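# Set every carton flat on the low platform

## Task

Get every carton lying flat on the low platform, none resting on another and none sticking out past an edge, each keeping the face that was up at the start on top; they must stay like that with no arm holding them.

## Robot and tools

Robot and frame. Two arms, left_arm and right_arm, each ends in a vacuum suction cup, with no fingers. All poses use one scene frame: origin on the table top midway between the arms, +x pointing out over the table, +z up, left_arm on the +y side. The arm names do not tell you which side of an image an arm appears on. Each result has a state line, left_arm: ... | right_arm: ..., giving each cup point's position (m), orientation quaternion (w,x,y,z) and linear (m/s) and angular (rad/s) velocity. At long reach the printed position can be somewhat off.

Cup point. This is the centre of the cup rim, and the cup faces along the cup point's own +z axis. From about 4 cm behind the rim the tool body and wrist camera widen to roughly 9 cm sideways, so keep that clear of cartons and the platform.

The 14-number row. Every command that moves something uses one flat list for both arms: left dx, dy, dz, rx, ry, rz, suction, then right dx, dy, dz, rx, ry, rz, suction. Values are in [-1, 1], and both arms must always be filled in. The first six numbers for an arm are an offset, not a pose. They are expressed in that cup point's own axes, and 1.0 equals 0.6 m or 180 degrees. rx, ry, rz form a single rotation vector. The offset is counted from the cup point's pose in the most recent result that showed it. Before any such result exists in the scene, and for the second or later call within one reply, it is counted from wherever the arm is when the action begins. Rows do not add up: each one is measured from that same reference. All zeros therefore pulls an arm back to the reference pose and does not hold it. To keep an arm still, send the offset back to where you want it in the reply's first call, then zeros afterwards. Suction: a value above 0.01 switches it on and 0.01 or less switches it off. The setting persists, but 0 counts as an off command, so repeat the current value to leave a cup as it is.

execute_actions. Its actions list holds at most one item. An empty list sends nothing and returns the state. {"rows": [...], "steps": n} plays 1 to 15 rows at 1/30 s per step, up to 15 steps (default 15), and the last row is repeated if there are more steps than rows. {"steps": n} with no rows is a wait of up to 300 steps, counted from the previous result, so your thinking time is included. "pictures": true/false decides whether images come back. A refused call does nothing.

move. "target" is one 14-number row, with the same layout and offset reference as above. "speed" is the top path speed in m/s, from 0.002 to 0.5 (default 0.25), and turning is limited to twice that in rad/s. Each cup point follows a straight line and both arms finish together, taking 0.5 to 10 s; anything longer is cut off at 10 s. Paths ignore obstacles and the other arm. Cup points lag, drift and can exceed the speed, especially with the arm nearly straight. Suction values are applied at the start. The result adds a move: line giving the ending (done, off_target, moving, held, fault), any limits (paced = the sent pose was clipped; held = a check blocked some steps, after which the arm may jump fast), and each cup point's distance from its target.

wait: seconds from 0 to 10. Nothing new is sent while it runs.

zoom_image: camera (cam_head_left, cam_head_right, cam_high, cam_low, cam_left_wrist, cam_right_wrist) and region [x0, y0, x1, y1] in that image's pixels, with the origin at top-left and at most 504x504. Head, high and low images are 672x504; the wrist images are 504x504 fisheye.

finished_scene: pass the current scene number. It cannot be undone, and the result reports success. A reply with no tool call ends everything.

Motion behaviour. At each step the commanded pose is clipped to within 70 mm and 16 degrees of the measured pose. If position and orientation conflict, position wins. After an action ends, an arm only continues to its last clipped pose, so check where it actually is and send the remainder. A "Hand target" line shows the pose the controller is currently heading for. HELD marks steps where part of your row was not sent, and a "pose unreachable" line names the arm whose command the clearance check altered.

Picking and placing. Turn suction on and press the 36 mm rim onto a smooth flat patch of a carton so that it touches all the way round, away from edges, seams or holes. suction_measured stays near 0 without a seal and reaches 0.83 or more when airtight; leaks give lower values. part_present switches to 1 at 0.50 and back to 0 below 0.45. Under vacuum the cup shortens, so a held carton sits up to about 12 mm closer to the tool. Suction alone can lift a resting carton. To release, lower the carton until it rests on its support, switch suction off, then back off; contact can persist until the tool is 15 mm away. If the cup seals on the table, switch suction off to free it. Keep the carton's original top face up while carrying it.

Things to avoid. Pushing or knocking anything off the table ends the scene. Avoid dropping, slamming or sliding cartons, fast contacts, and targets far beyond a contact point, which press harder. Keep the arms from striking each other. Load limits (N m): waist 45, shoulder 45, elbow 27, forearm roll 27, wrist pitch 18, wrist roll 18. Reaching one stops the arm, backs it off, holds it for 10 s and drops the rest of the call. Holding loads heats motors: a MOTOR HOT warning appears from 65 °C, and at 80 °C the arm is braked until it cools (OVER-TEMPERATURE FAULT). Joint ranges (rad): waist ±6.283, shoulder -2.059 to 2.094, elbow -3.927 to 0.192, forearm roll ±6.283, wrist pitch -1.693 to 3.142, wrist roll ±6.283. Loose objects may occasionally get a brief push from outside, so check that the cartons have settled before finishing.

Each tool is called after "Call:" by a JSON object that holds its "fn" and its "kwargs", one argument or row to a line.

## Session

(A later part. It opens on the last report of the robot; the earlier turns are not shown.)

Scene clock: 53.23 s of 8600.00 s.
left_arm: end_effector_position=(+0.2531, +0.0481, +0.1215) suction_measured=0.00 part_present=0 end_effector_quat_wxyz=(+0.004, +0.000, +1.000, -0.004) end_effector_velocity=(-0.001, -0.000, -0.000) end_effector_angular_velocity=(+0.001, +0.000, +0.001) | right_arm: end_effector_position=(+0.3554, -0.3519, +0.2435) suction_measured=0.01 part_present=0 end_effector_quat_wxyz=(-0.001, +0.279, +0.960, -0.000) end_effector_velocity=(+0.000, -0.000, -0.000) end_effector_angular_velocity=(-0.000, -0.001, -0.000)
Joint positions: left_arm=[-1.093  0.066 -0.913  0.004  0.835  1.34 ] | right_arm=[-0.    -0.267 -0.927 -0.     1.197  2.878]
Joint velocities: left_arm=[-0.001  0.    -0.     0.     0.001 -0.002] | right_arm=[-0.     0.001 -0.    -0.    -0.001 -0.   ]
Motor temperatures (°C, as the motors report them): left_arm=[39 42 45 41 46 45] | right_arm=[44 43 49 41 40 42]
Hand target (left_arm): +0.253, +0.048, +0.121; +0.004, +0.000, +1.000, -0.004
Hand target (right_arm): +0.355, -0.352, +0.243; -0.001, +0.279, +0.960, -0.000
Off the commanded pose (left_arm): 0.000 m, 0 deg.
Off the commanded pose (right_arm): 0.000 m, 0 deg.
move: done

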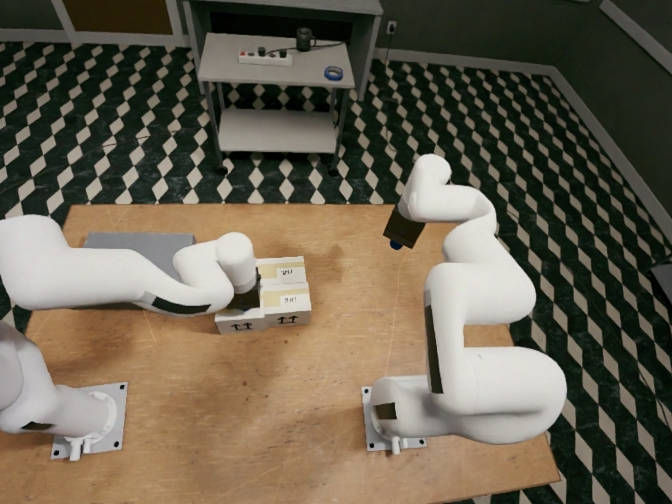

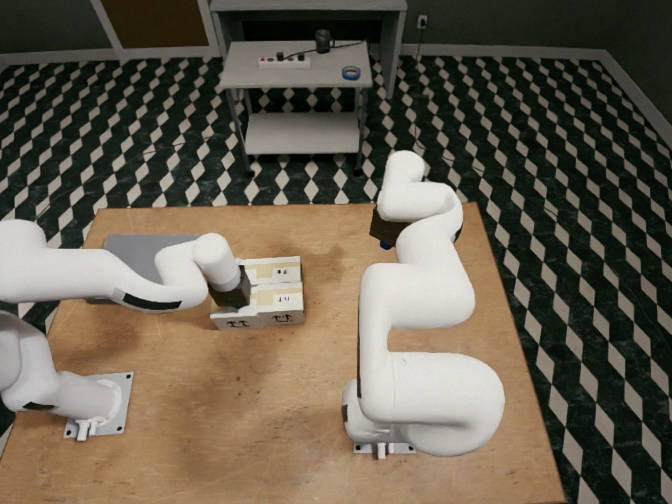

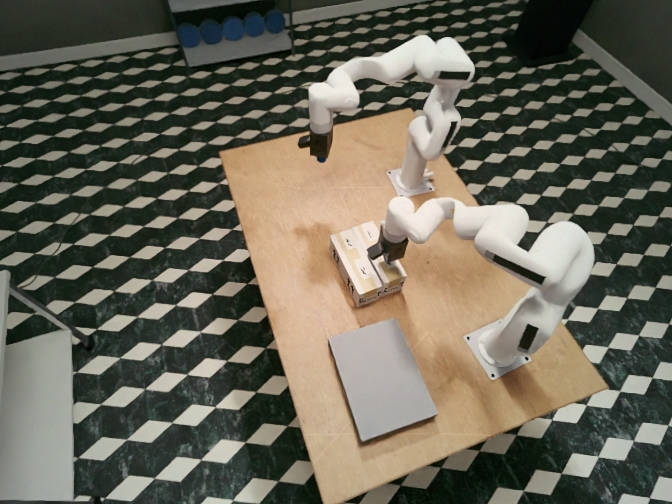

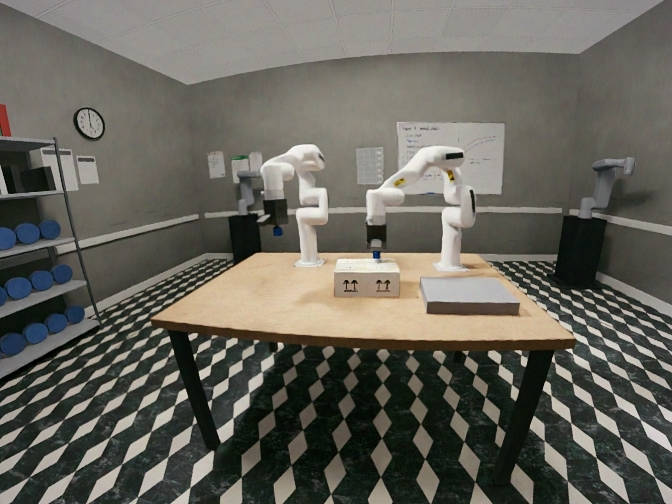

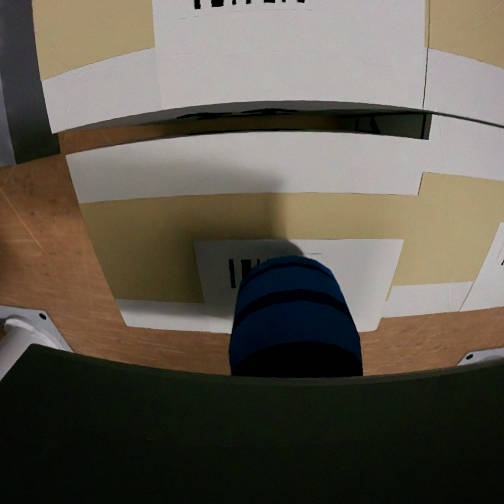

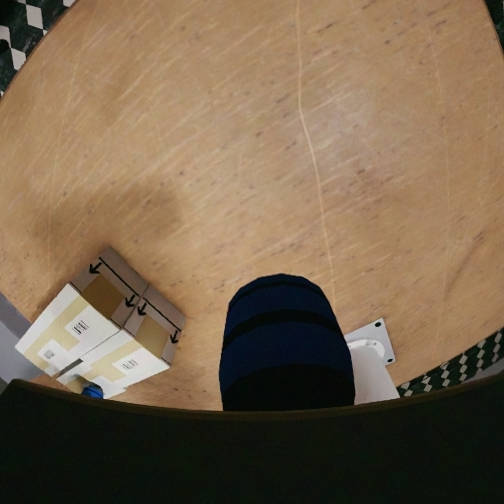

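Call:
{"fn": "move", "kwargs": {
  "target": [0,0,0.045,0,0,0,1,0,0,0,0,0,0,0],
  "speed": 0.04
}}

Scene clock: 57.67 s of 8600.00 s.
left_arm: end_effector_position=(+0.2535, +0.0475, +0.0954) suction_measured=0.89 part_present=1 end_effector_quat_wxyz=(+0.005, +0.000, +1.000, -0.005) end_effector_velocity=(-0.000, +0.001, -0.000) end_effector_angular_velocity=(+0.000, +0.000, -0.000) | right_arm: end_effector_position=(+0.3554, -0.3519, +0.2435) suction_measured=0.01 part_present=0 end_effector_quat_wxyz=(-0.001, +0.279, +0.960, -0.000) end_effector_velocity=(+0.000, -0.000, +0.000) end_effector_angular_velocity=(+0.000, -0.001, +0.000)
Joint positions: left_arm=[-1.093  0.115 -0.888  0.004  0.759  1.34 ] | right_arm=[-0.    -0.267 -0.927 -0.     1.197  2.878]
Joint velocities: left_arm=[-0.    -0.001  0.002 -0.    -0.     0.   ] | right_arm=[-0.    -0.001 -0.     0.    -0.    -0.   ]
Motor temperatures (°C, as the motors report them): left_arm=[39 42 45 41 46 45] | right_arm=[44 43 49 41 40 42]
Hand target (left_arm): +0.253, +0.048, +0.094; +0.004, +0.000, +1.000, -0.004
Hand target (right_arm): +0.355, -0.352, +0.243; -0.001, +0.279, +0.960, -0.000
Off the commanded pose (left_arm): 0.001 m, 0 deg.
Off the commanded pose (right_arm): 0.000 m, 0 deg.
After step 90, 0.50 s passed at rest.
move: done

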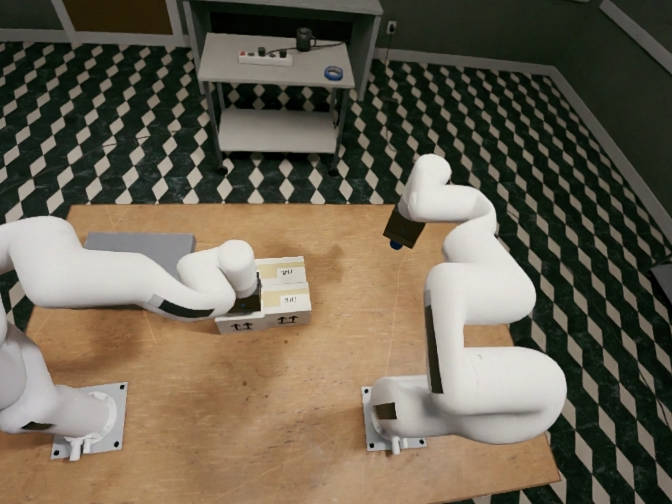

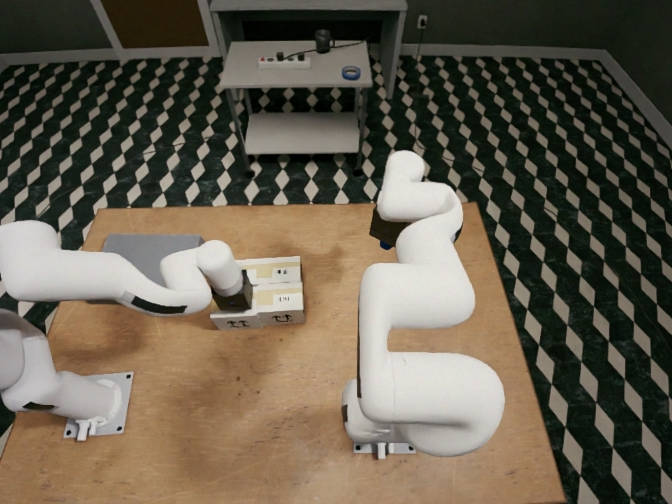

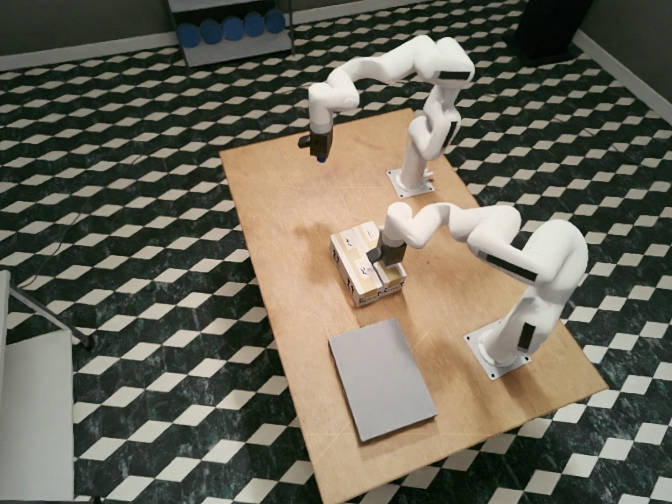

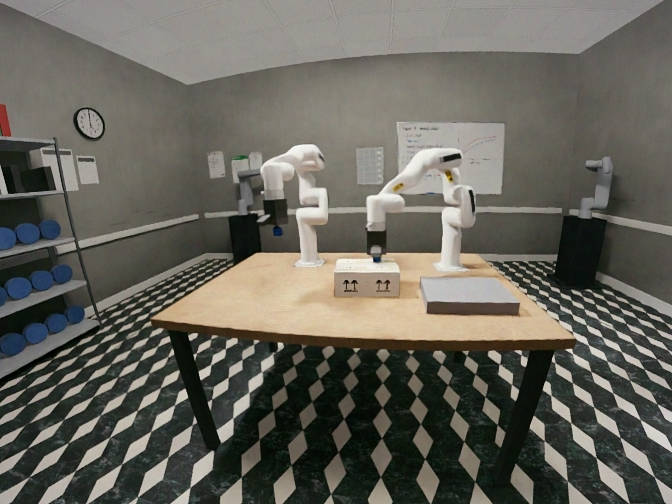

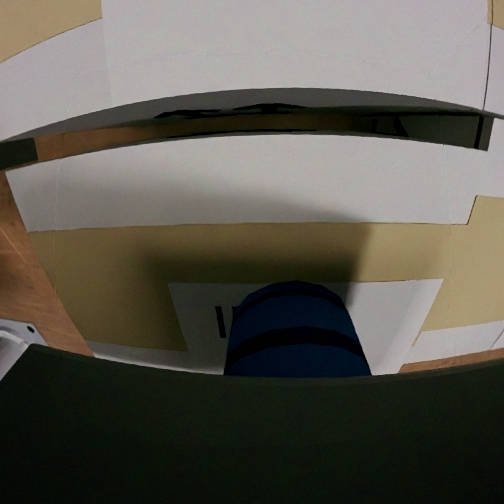

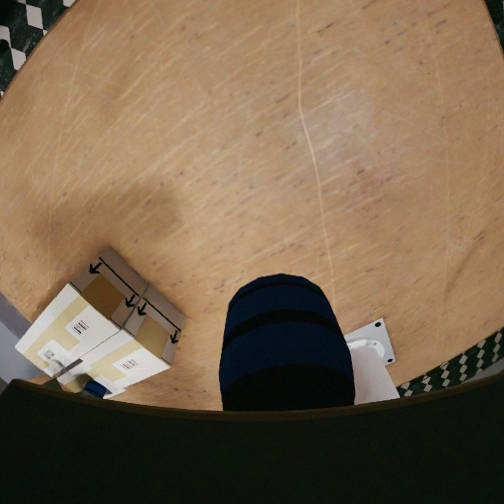

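Call:
{"fn": "move", "kwargs": {
  "target": [0,0,-0.22,0,0,0,1,0,0,0,0,0,0,0],
  "speed": 0.15
}}

Call:
{"fn": "move", "kwargs": {
  "target": [-0.11,0.4,0,0,0,0,1,0,0,0,0,0,0,0],
  "speed": 0.2
}}

Scene clock: 67.00 s of 8600.00 s.
left_arm: end_effector_position=(+0.2527, +0.0490, +0.2269) suction_measured=0.90 part_present=1 end_effector_quat_wxyz=(+0.005, -0.000, +1.000, -0.004) end_effector_velocity=(+0.001, -0.003, +0.006) end_effector_angular_velocity=(-0.012, -0.007, -0.001) | right_arm: end_effector_position=(+0.3554, -0.3519, +0.2435) suction_measured=0.01 part_present=0 end_effector_quat_wxyz=(-0.001, +0.279, +0.960, -0.000) end_effector_velocity=(+0.000, +0.000, +0.000) end_effector_angular_velocity=(-0.000, -0.000, +0.000)
Joint positions: left_arm=[-1.093 -0.065 -1.082  0.004  1.134  1.34 ] | right_arm=[-0.    -0.267 -0.927 -0.     1.197  2.878]
Joint velocities: left_arm=[-0.001 -0.004 -0.01   0.     0.     0.   ] | right_arm=[ 0. -0. -0. -0.  0. -0.]
Motor temperatures (°C, as the motors report them): left_arm=[39 42 44 41 46 45] | right_arm=[44 43 49 41 40 42]
Hand target (left_arm): +0.253, +0.049, +0.228; +0.005, -0.000, +1.000, -0.005
Hand target (right_arm): +0.355, -0.352, +0.243; -0.001, +0.279, +0.960, -0.000
Off the commanded pose (left_arm): 0.001 m, 0 deg.
Off the commanded pose (right_arm): 0.000 m, 0 deg.
After step 100, 4.67 s passed at rest.
move: done

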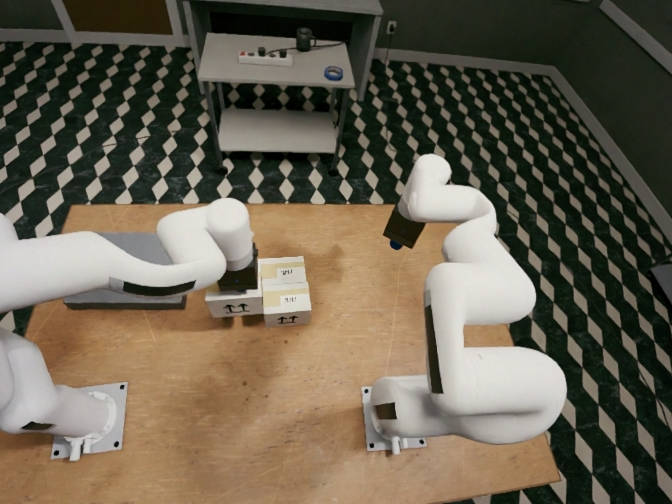

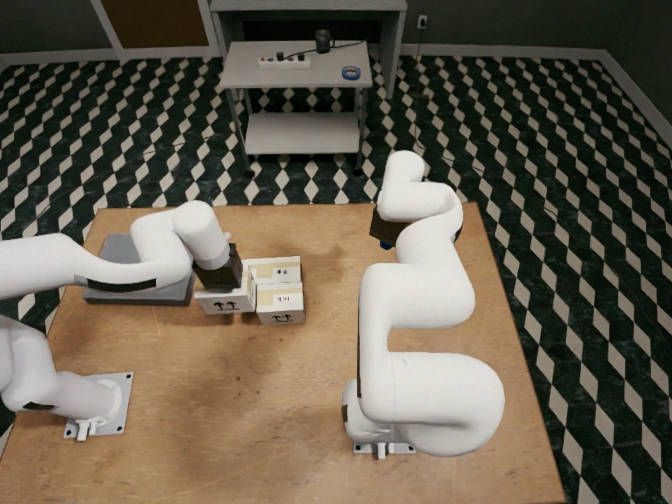

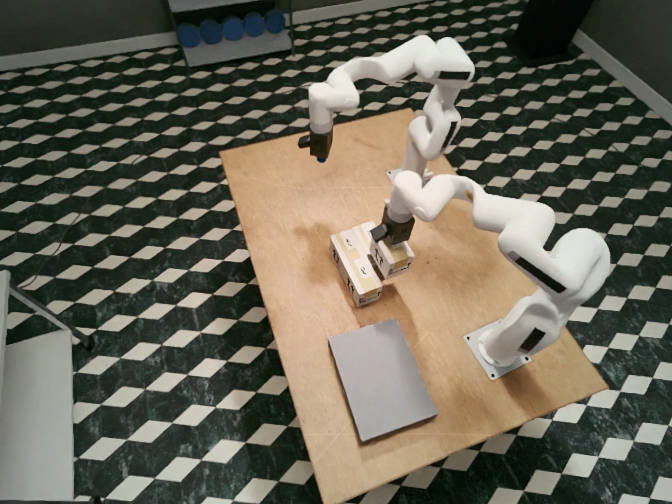

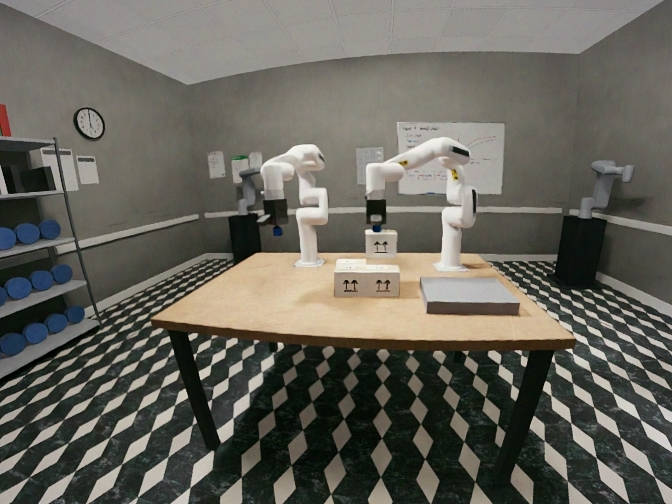

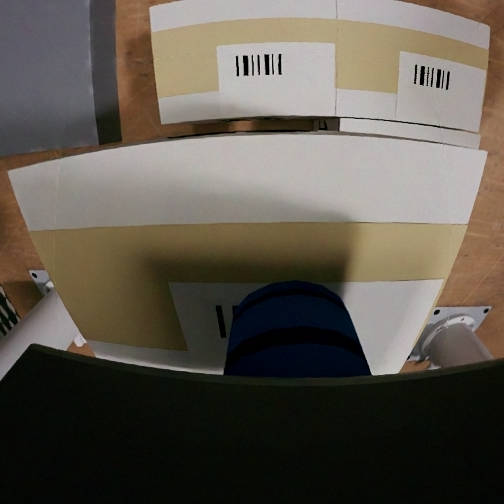

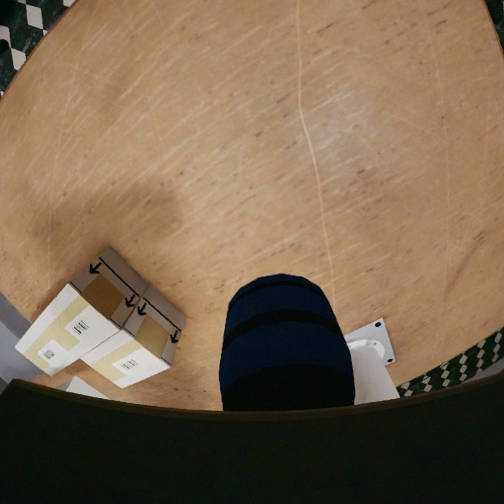

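Scene clock: 68.67 s of 8600.00 s.
left_arm: end_effector_position=(+0.3191, +0.2898, +0.2261) suction_measured=0.90 part_present=1 end_effector_quat_wxyz=(+0.006, -0.000, +1.000, -0.002) end_effector_velocity=(+0.000, +0.002, -0.000) end_effector_angular_velocity=(-0.000, +0.001, +0.000) | right_arm: end_effector_position=(+0.3554, -0.3519, +0.2435) suction_measured=0.01 part_present=0 end_effector_quat_wxyz=(-0.001, +0.279, +0.960, -0.000) end_effector_velocity=(-0.000, -0.000, +0.000) end_effector_angular_velocity=(+0.000, +0.000, -0.001)
Joint positions: left_arm=[-0.526 -0.473 -0.699  0.002  1.161  1.909] | right_arm=[-0.    -0.267 -0.927 -0.     1.197  2.878]
Joint velocities: left_arm=[ 0.005 -0.     0.001 -0.001  0.001  0.005] | right_arm=[-0.    -0.    -0.     0.     0.001  0.   ]
Motor temperatures (°C, as the motors report them): left_arm=[39 42 45 41 46 45] | right_arm=[44 43 49 41 40 42]
Hand target (left_arm): +0.319, +0.290, +0.226; +0.006, -0.000, +1.000, -0.002
Hand target (right_arm): +0.355, -0.352, +0.243; -0.001, +0.279, +0.960, -0.000
Off the commanded pose (left_arm): 0.001 m, 0 deg.
Off the commanded pose (right_arm): 0.000 m, 0 deg.
move: done

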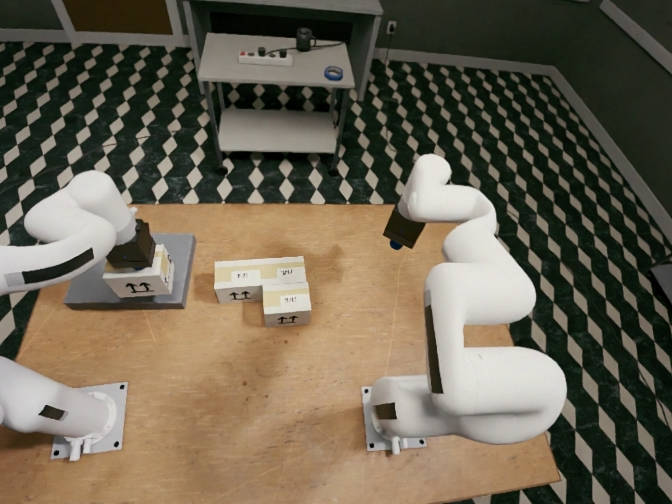

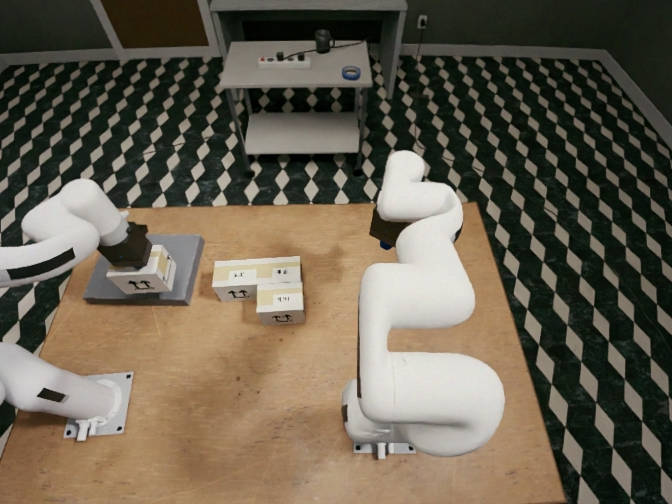

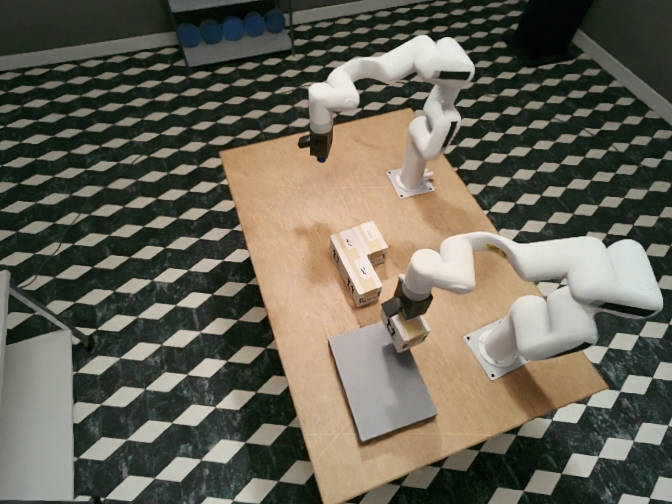

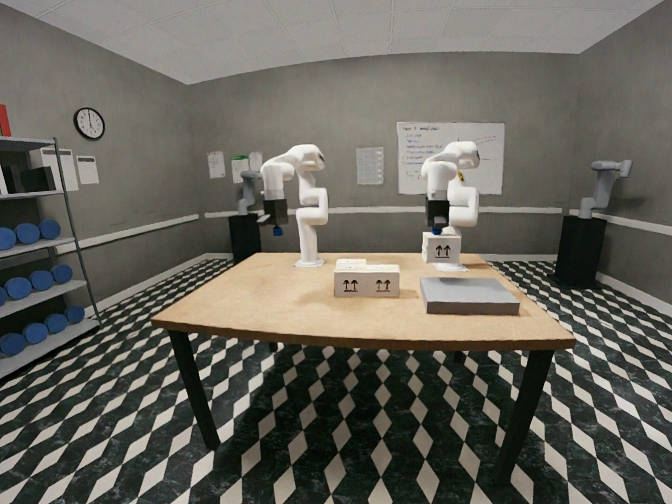

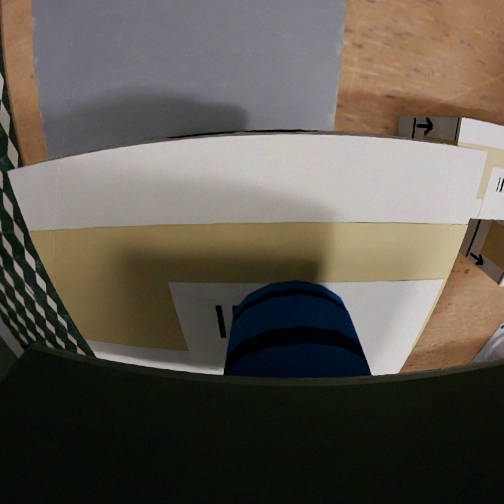

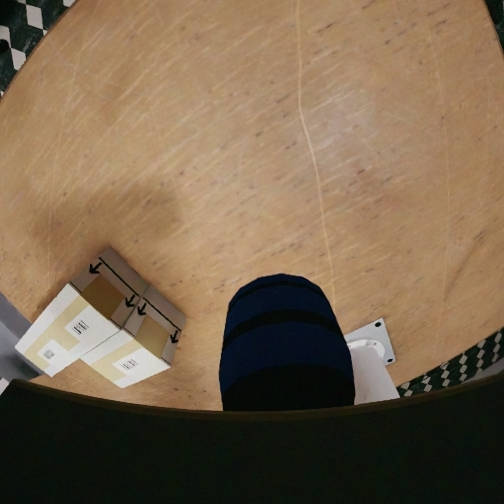

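Call:
{"fn": "move", "kwargs": {
  "target": [0.04,-0.045,0.12,0,0,0,1,0,0,0,0,0,0,0],
  "speed": 0.1
}}

Call:
{"fn": "zoom_image", "kwargs": {
  "camera": "cam_head_left",
  "region": [40, 200, 240, 340]
}}

Call:
{"fn": "zoom_image", "kwargs": {
  "camera": "cam_high",
  "region": [300, 270, 480, 450]
}}

Call:
{"fn": "zoom_image", "kwargs": {
  "camera": "cam_low",
  "region": [390, 220, 550, 330]
}}

Scene clock: 79.10 s of 8600.00 s.
left_arm: end_effector_position=(+0.2958, +0.2619, +0.1545) suction_measured=0.90 part_present=1 end_effector_quat_wxyz=(+0.006, +0.000, +1.000, -0.003) end_effector_velocity=(-0.001, +0.000, -0.002) end_effector_angular_velocity=(+0.001, +0.001, +0.001) | right_arm: end_effector_position=(+0.3554, -0.3519, +0.2435) suction_measured=0.01 part_present=0 end_effector_quat_wxyz=(-0.001, +0.279, +0.960, -0.000) end_effector_velocity=(-0.000, +0.000, -0.000) end_effector_angular_velocity=(+0.000, +0.000, +0.000)
Joint positions: left_arm=[-0.631 -0.42  -0.527  0.002  0.934  1.804] | right_arm=[-0.    -0.267 -0.927 -0.     1.197  2.878]
Joint velocities: left_arm=[-0.001  0.     0.004  0.    -0.003 -0.002] | right_arm=[ 0. -0.  0.  0.  0. -0.]
Motor temperatures (°C, as the motors report them): left_arm=[39 41 47 41 46 45] | right_arm=[44 43 49 41 40 42]
Hand target (left_arm): +0.295, +0.262, +0.154; +0.005, +0.000, +1.000, -0.002
Hand target (right_arm): +0.355, -0.352, +0.243; -0.001, +0.279, +0.960, -0.000
Off the commanded pose (left_arm): 0.001 m, 0 deg.
Off the commanded pose (right_arm): 0.000 m, 0 deg.
After step 90, 6.27 s passed at rest.
move: done

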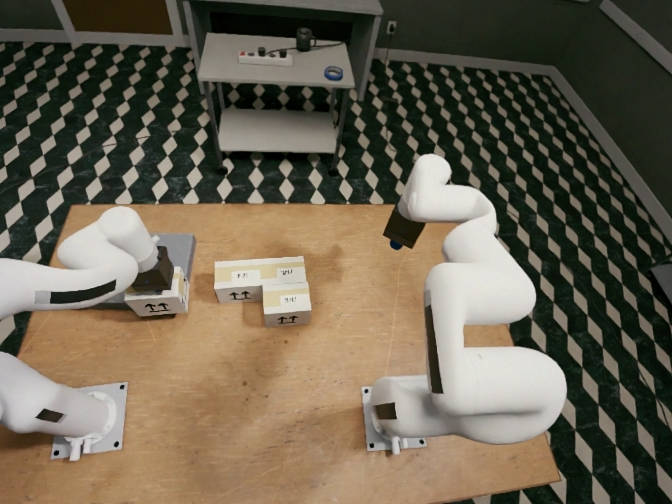

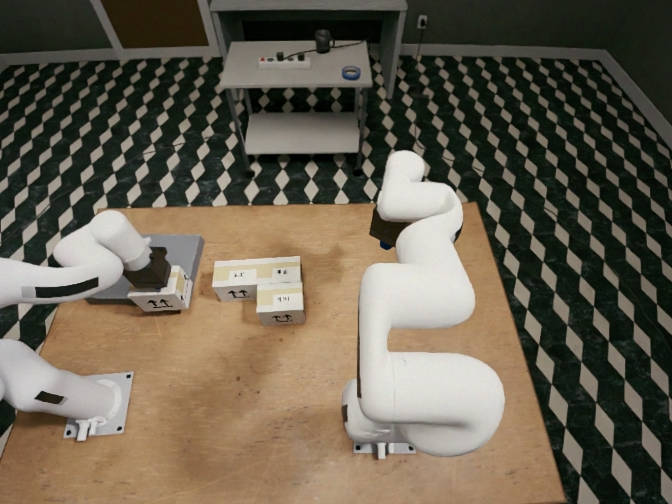

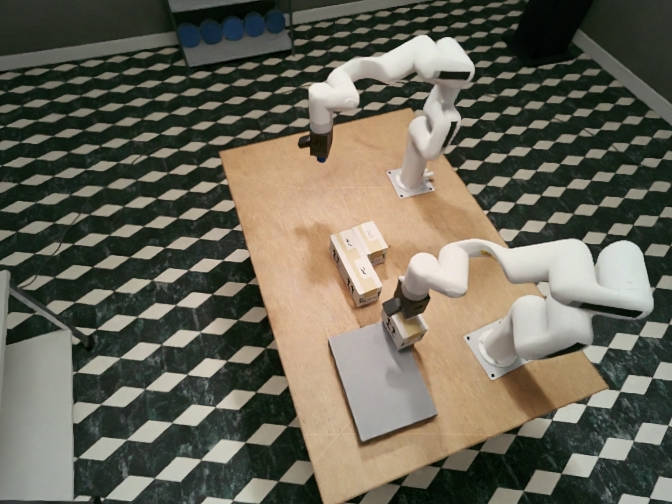

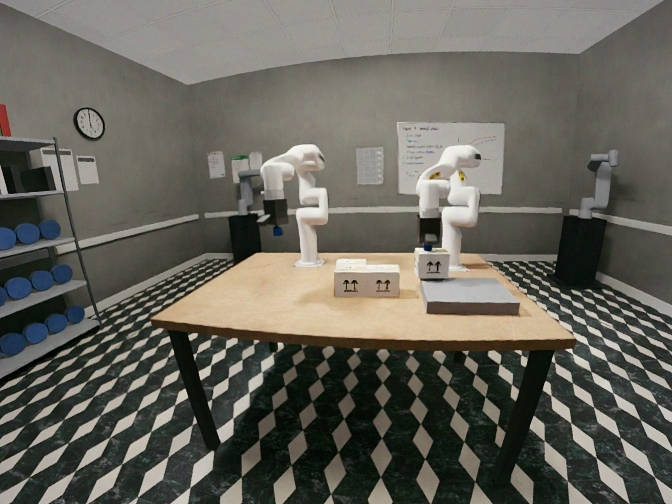

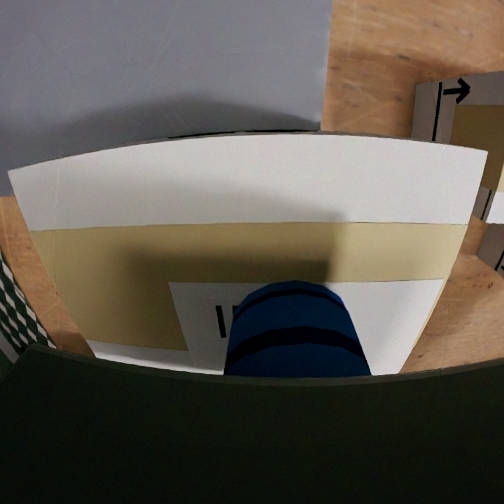

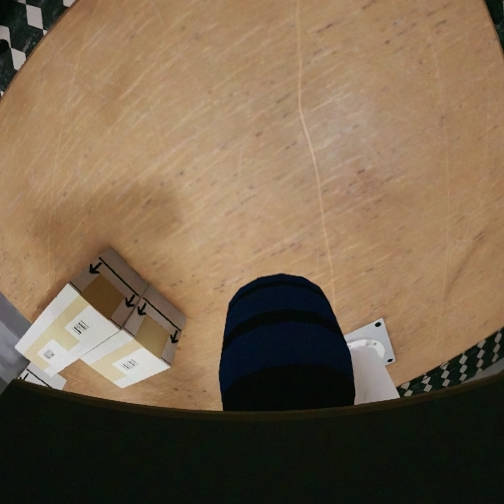

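Region (40, 200, 240, 340) of cam_head_left's 672x504 image, scaled by 2.520, with more detail than that image has; it fills the top 353 rows of this view, and the rest is white.

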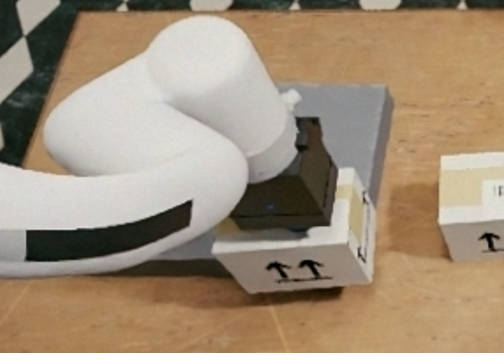

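Region (300, 270, 480, 450) of cam_high's 672x504 image, scaled by 2.800, with more detail than that image has.

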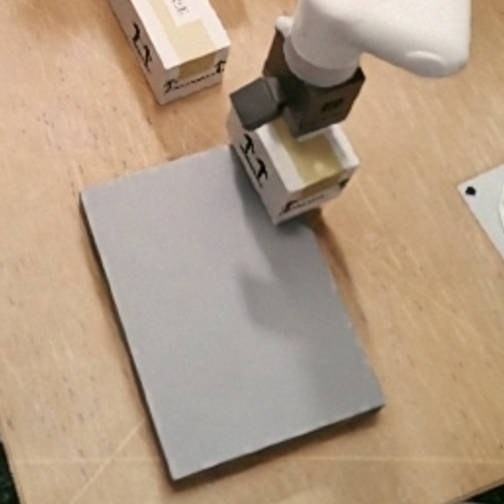

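Region (390, 220, 550, 330) of cam_low's 672x504 image, scaled by 3.150, with more detail than that image has; it fills the top 346 rows of this view, and the rest is white.

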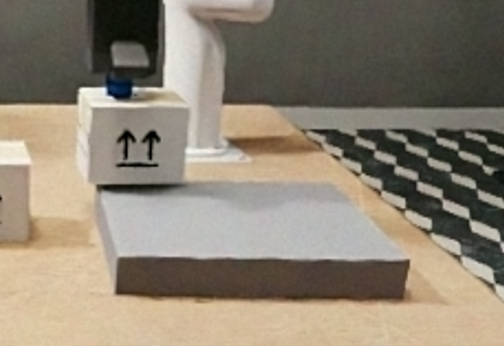

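Call:
{"fn": "move", "kwargs": {
  "target": [-0.07,0.05,0,0,0,0,1,0,0,0,0,0,0,0],
  "speed": 0.1
}}

Call:
{"fn": "zoom_image", "kwargs": {
  "camera": "cam_head_left",
  "region": [40, 200, 240, 340]
}}

Call:
{"fn": "zoom_image", "kwargs": {
  "camera": "cam_high",
  "region": [300, 270, 480, 450]
}}

Call:
{"fn": "zoom_image", "kwargs": {
  "camera": "cam_low",
  "region": [390, 220, 550, 330]
}}

Scene clock: 85.27 s of 8600.00 s.
left_arm: end_effector_position=(+0.3377, +0.2921, +0.1545) suction_measured=0.90 part_present=1 end_effector_quat_wxyz=(+0.006, +0.000, +1.000, -0.002) end_effector_velocity=(+0.001, +0.000, -0.000) end_effector_angular_velocity=(+0.000, +0.001, -0.001) | right_arm: end_effector_position=(+0.3554, -0.3519, +0.2435) suction_measured=0.01 part_present=0 end_effector_quat_wxyz=(-0.001, +0.279, +0.960, -0.000) end_effector_velocity=(+0.000, -0.000, -0.000) end_effector_angular_velocity=(+0.000, -0.000, -0.000)
Joint positions: left_arm=[-0.497 -0.331 -0.602  0.001  0.92   1.938] | right_arm=[-0.    -0.267 -0.927 -0.     1.197  2.878]
Joint velocities: left_arm=[ 0.001  0.003 -0.002 -0.     0.001  0.003] | right_arm=[-0.     0.     0.     0.    -0.001 -0.   ]
Motor temperatures (°C, as the motors report them): left_arm=[39 41 48 41 47 45] | right_arm=[44 44 50 41 40 42]
Hand target (left_arm): +0.338, +0.292, +0.155; +0.006, +0.000, +1.000, -0.002
Hand target (right_arm): +0.355, -0.352, +0.243; -0.001, +0.279, +0.960, -0.000
Off the commanded pose (left_arm): 0.000 m, 0 deg.
Off the commanded pose (right_arm): 0.000 m, 0 deg.
After step 90, 2.30 s passed at rest.
move: done

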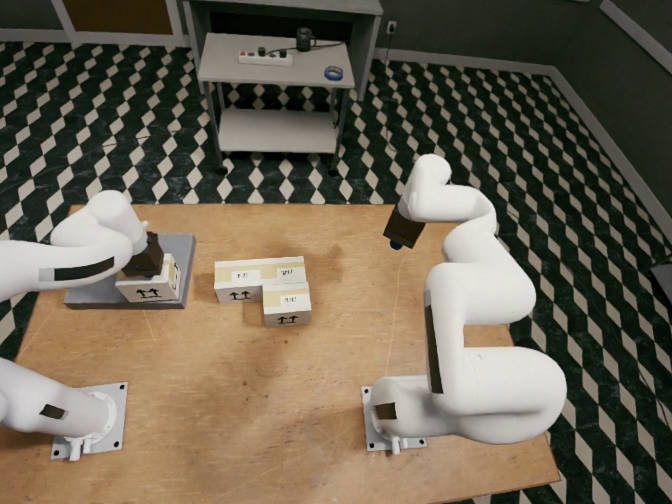

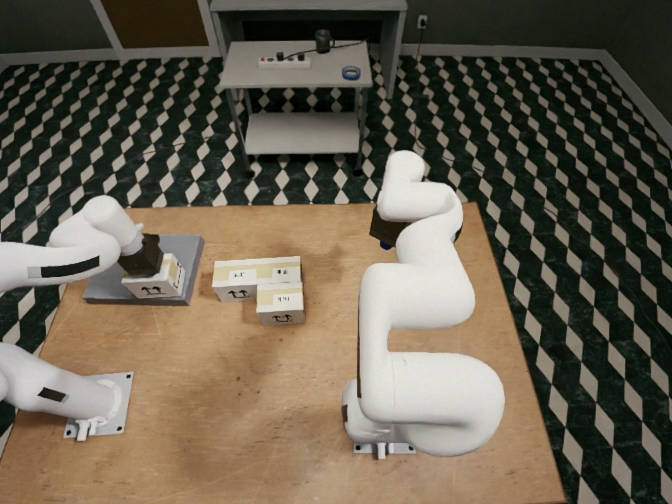

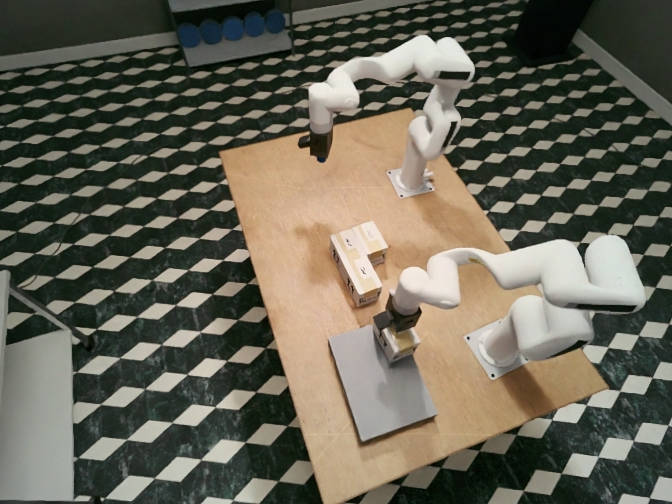

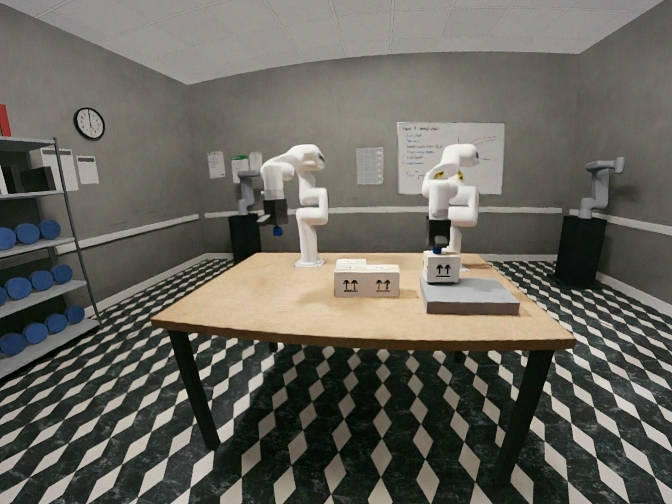

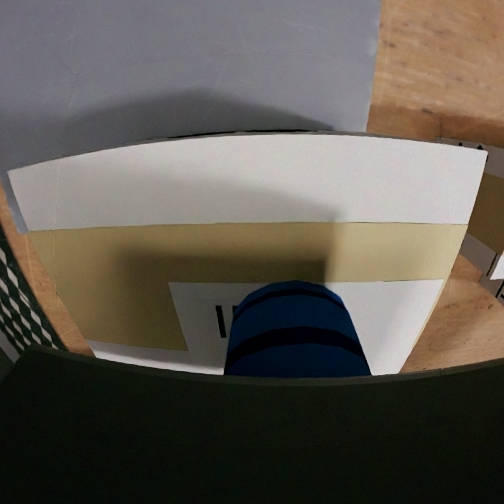

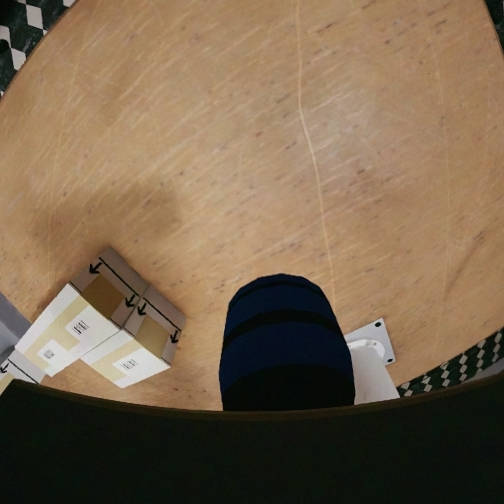

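Region (40, 200, 240, 340) of cam_head_left's 672x504 image, scaled by 2.520, with more detail than that image has; it fills the top 353 rows of this view, and the rest is white.

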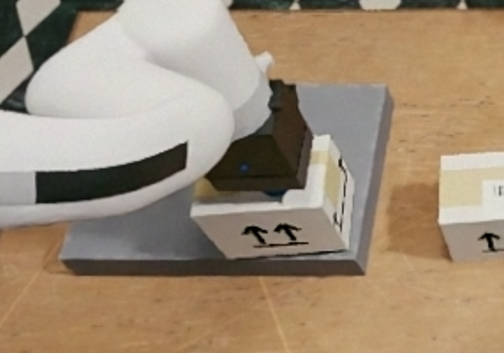

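Region (300, 270, 480, 450) of cam_high's 672x504 image, scaled by 2.800, with more detail than that image has.

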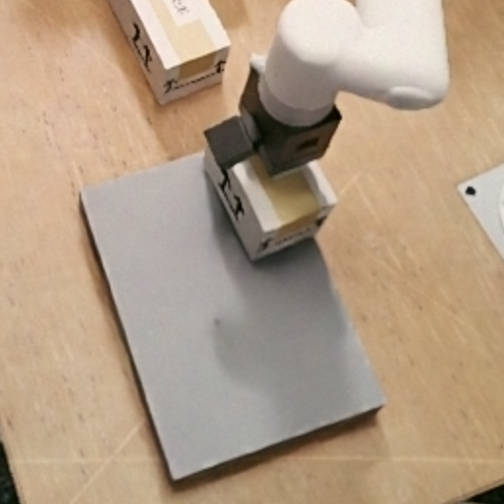

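Region (390, 220, 550, 330) of cam_low's 672x504 image, scaled by 3.150, with more detail than that image has; it fills the top 346 rows of this view, and the rest is white.

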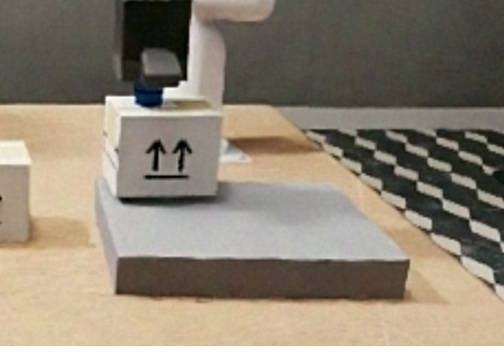

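Call:
{"fn": "move", "kwargs": {
  "target": [0,0,0.03,0,0,0,1,0,0,0,0,0,0,0],
  "speed": 0.03
}}

Call:
{"fn": "zoom_image", "kwargs": {
  "camera": "cam_head_left",
  "region": [40, 200, 240, 340]
}}

Call:
{"fn": "zoom_image", "kwargs": {
  "camera": "cam_low",
  "region": [390, 220, 550, 330]
}}

Scene clock: 92.73 s of 8600.00 s.
left_arm: end_effector_position=(+0.3412, +0.2903, +0.1415) suction_measured=0.90 part_present=1 end_effector_quat_wxyz=(+0.012, +0.000, +1.000, -0.005) end_effector_velocity=(-0.001, +0.001, -0.003) end_effector_angular_velocity=(+0.002, +0.004, -0.001) | right_arm: end_effector_position=(+0.3554, -0.3519, +0.2435) suction_measured=0.01 part_present=0 end_effector_quat_wxyz=(-0.001, +0.279, +0.960, -0.000) end_effector_velocity=(-0.000, -0.000, -0.000) end_effector_angular_velocity=(+0.000, +0.000, -0.000)
Joint positions: left_arm=[-0.498 -0.304 -0.581  0.001  0.86   1.938] | right_arm=[-0.    -0.267 -0.927 -0.     1.197  2.878]
Joint velocities: left_arm=[ 0.001  0.005  0.005  0.001 -0.006  0.001] | right_arm=[-0. -0.  0.  0.  0.  0.]
Motor temperatures (°C, as the motors report them): left_arm=[39 41 48 41 47 45] | right_arm=[44 44 50 41 40 42]
Hand target (left_arm): +0.338, +0.292, +0.137; +0.006, +0.000, +1.000, -0.002
Hand target (right_arm): +0.355, -0.352, +0.243; -0.001, +0.279, +0.960, -0.000
Off the commanded pose (left_arm): 0.006 m, 1 deg.
Off the commanded pose (right_arm): 0.000 m, 0 deg.
After step 90, 3.60 s passed at rest.
move: off_target (left_arm)

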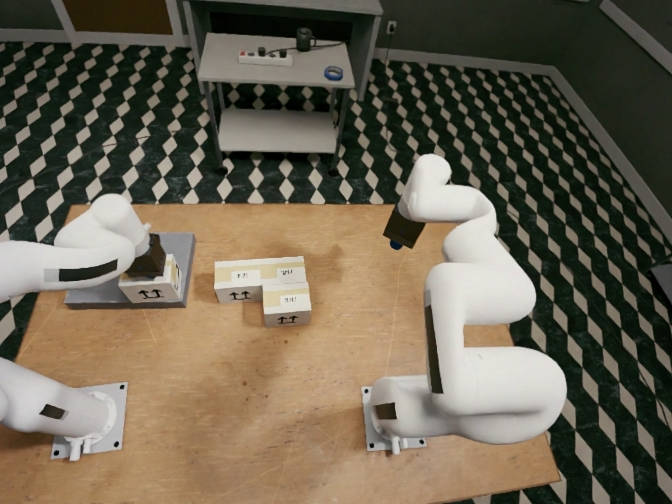

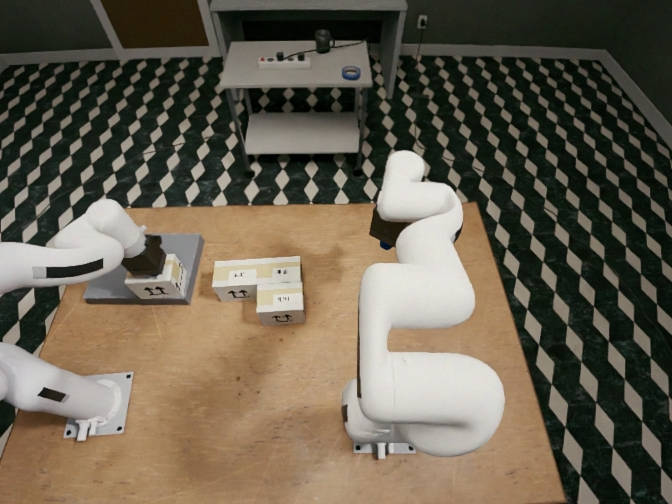

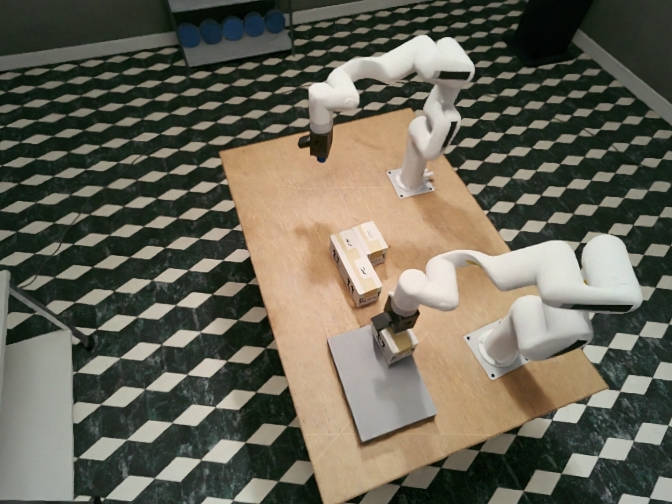

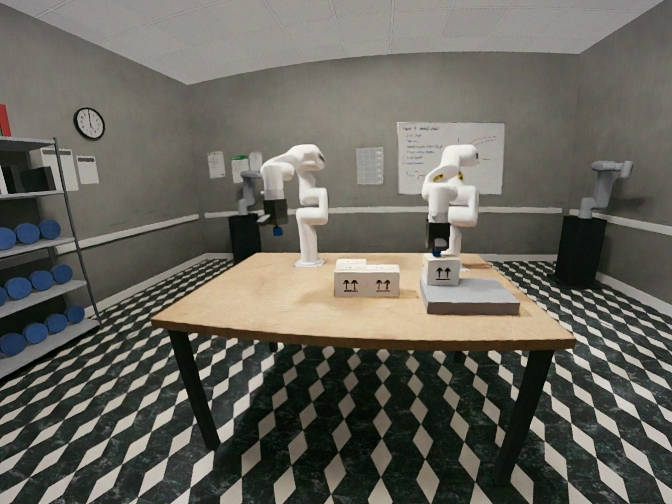

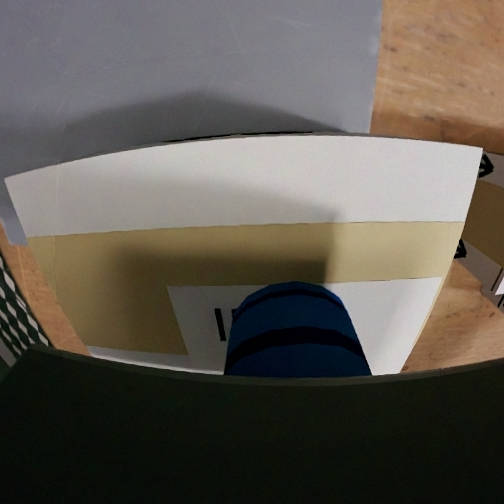

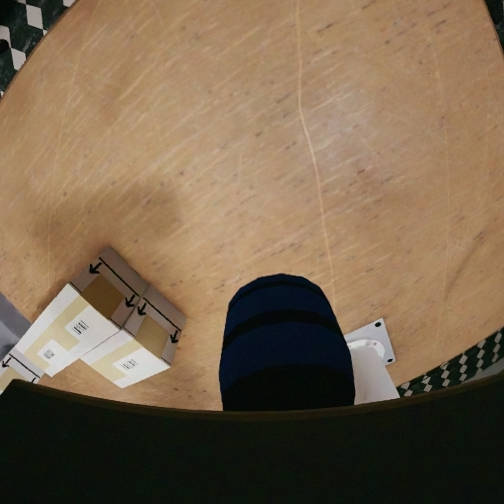

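Region (40, 200, 240, 340) of cam_head_left's 672x504 image, scaled by 2.520, with more detail than that image has; it fills the top 353 rows of this view, and the rest is white.

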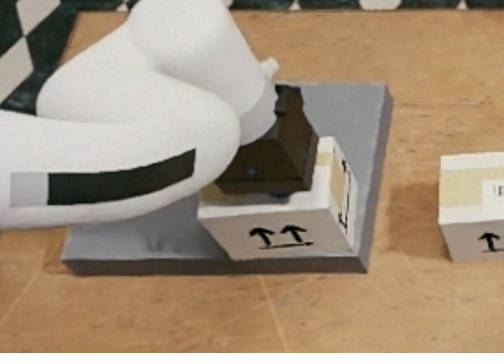

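Region (390, 220, 550, 330) of cam_low's 672x504 image, scaled by 3.150, with more detail than that image has; it fills the top 346 rows of this view, and the rest is white.

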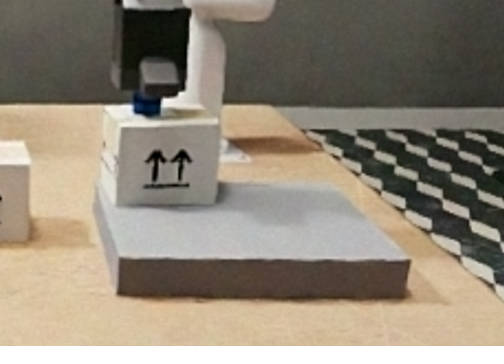

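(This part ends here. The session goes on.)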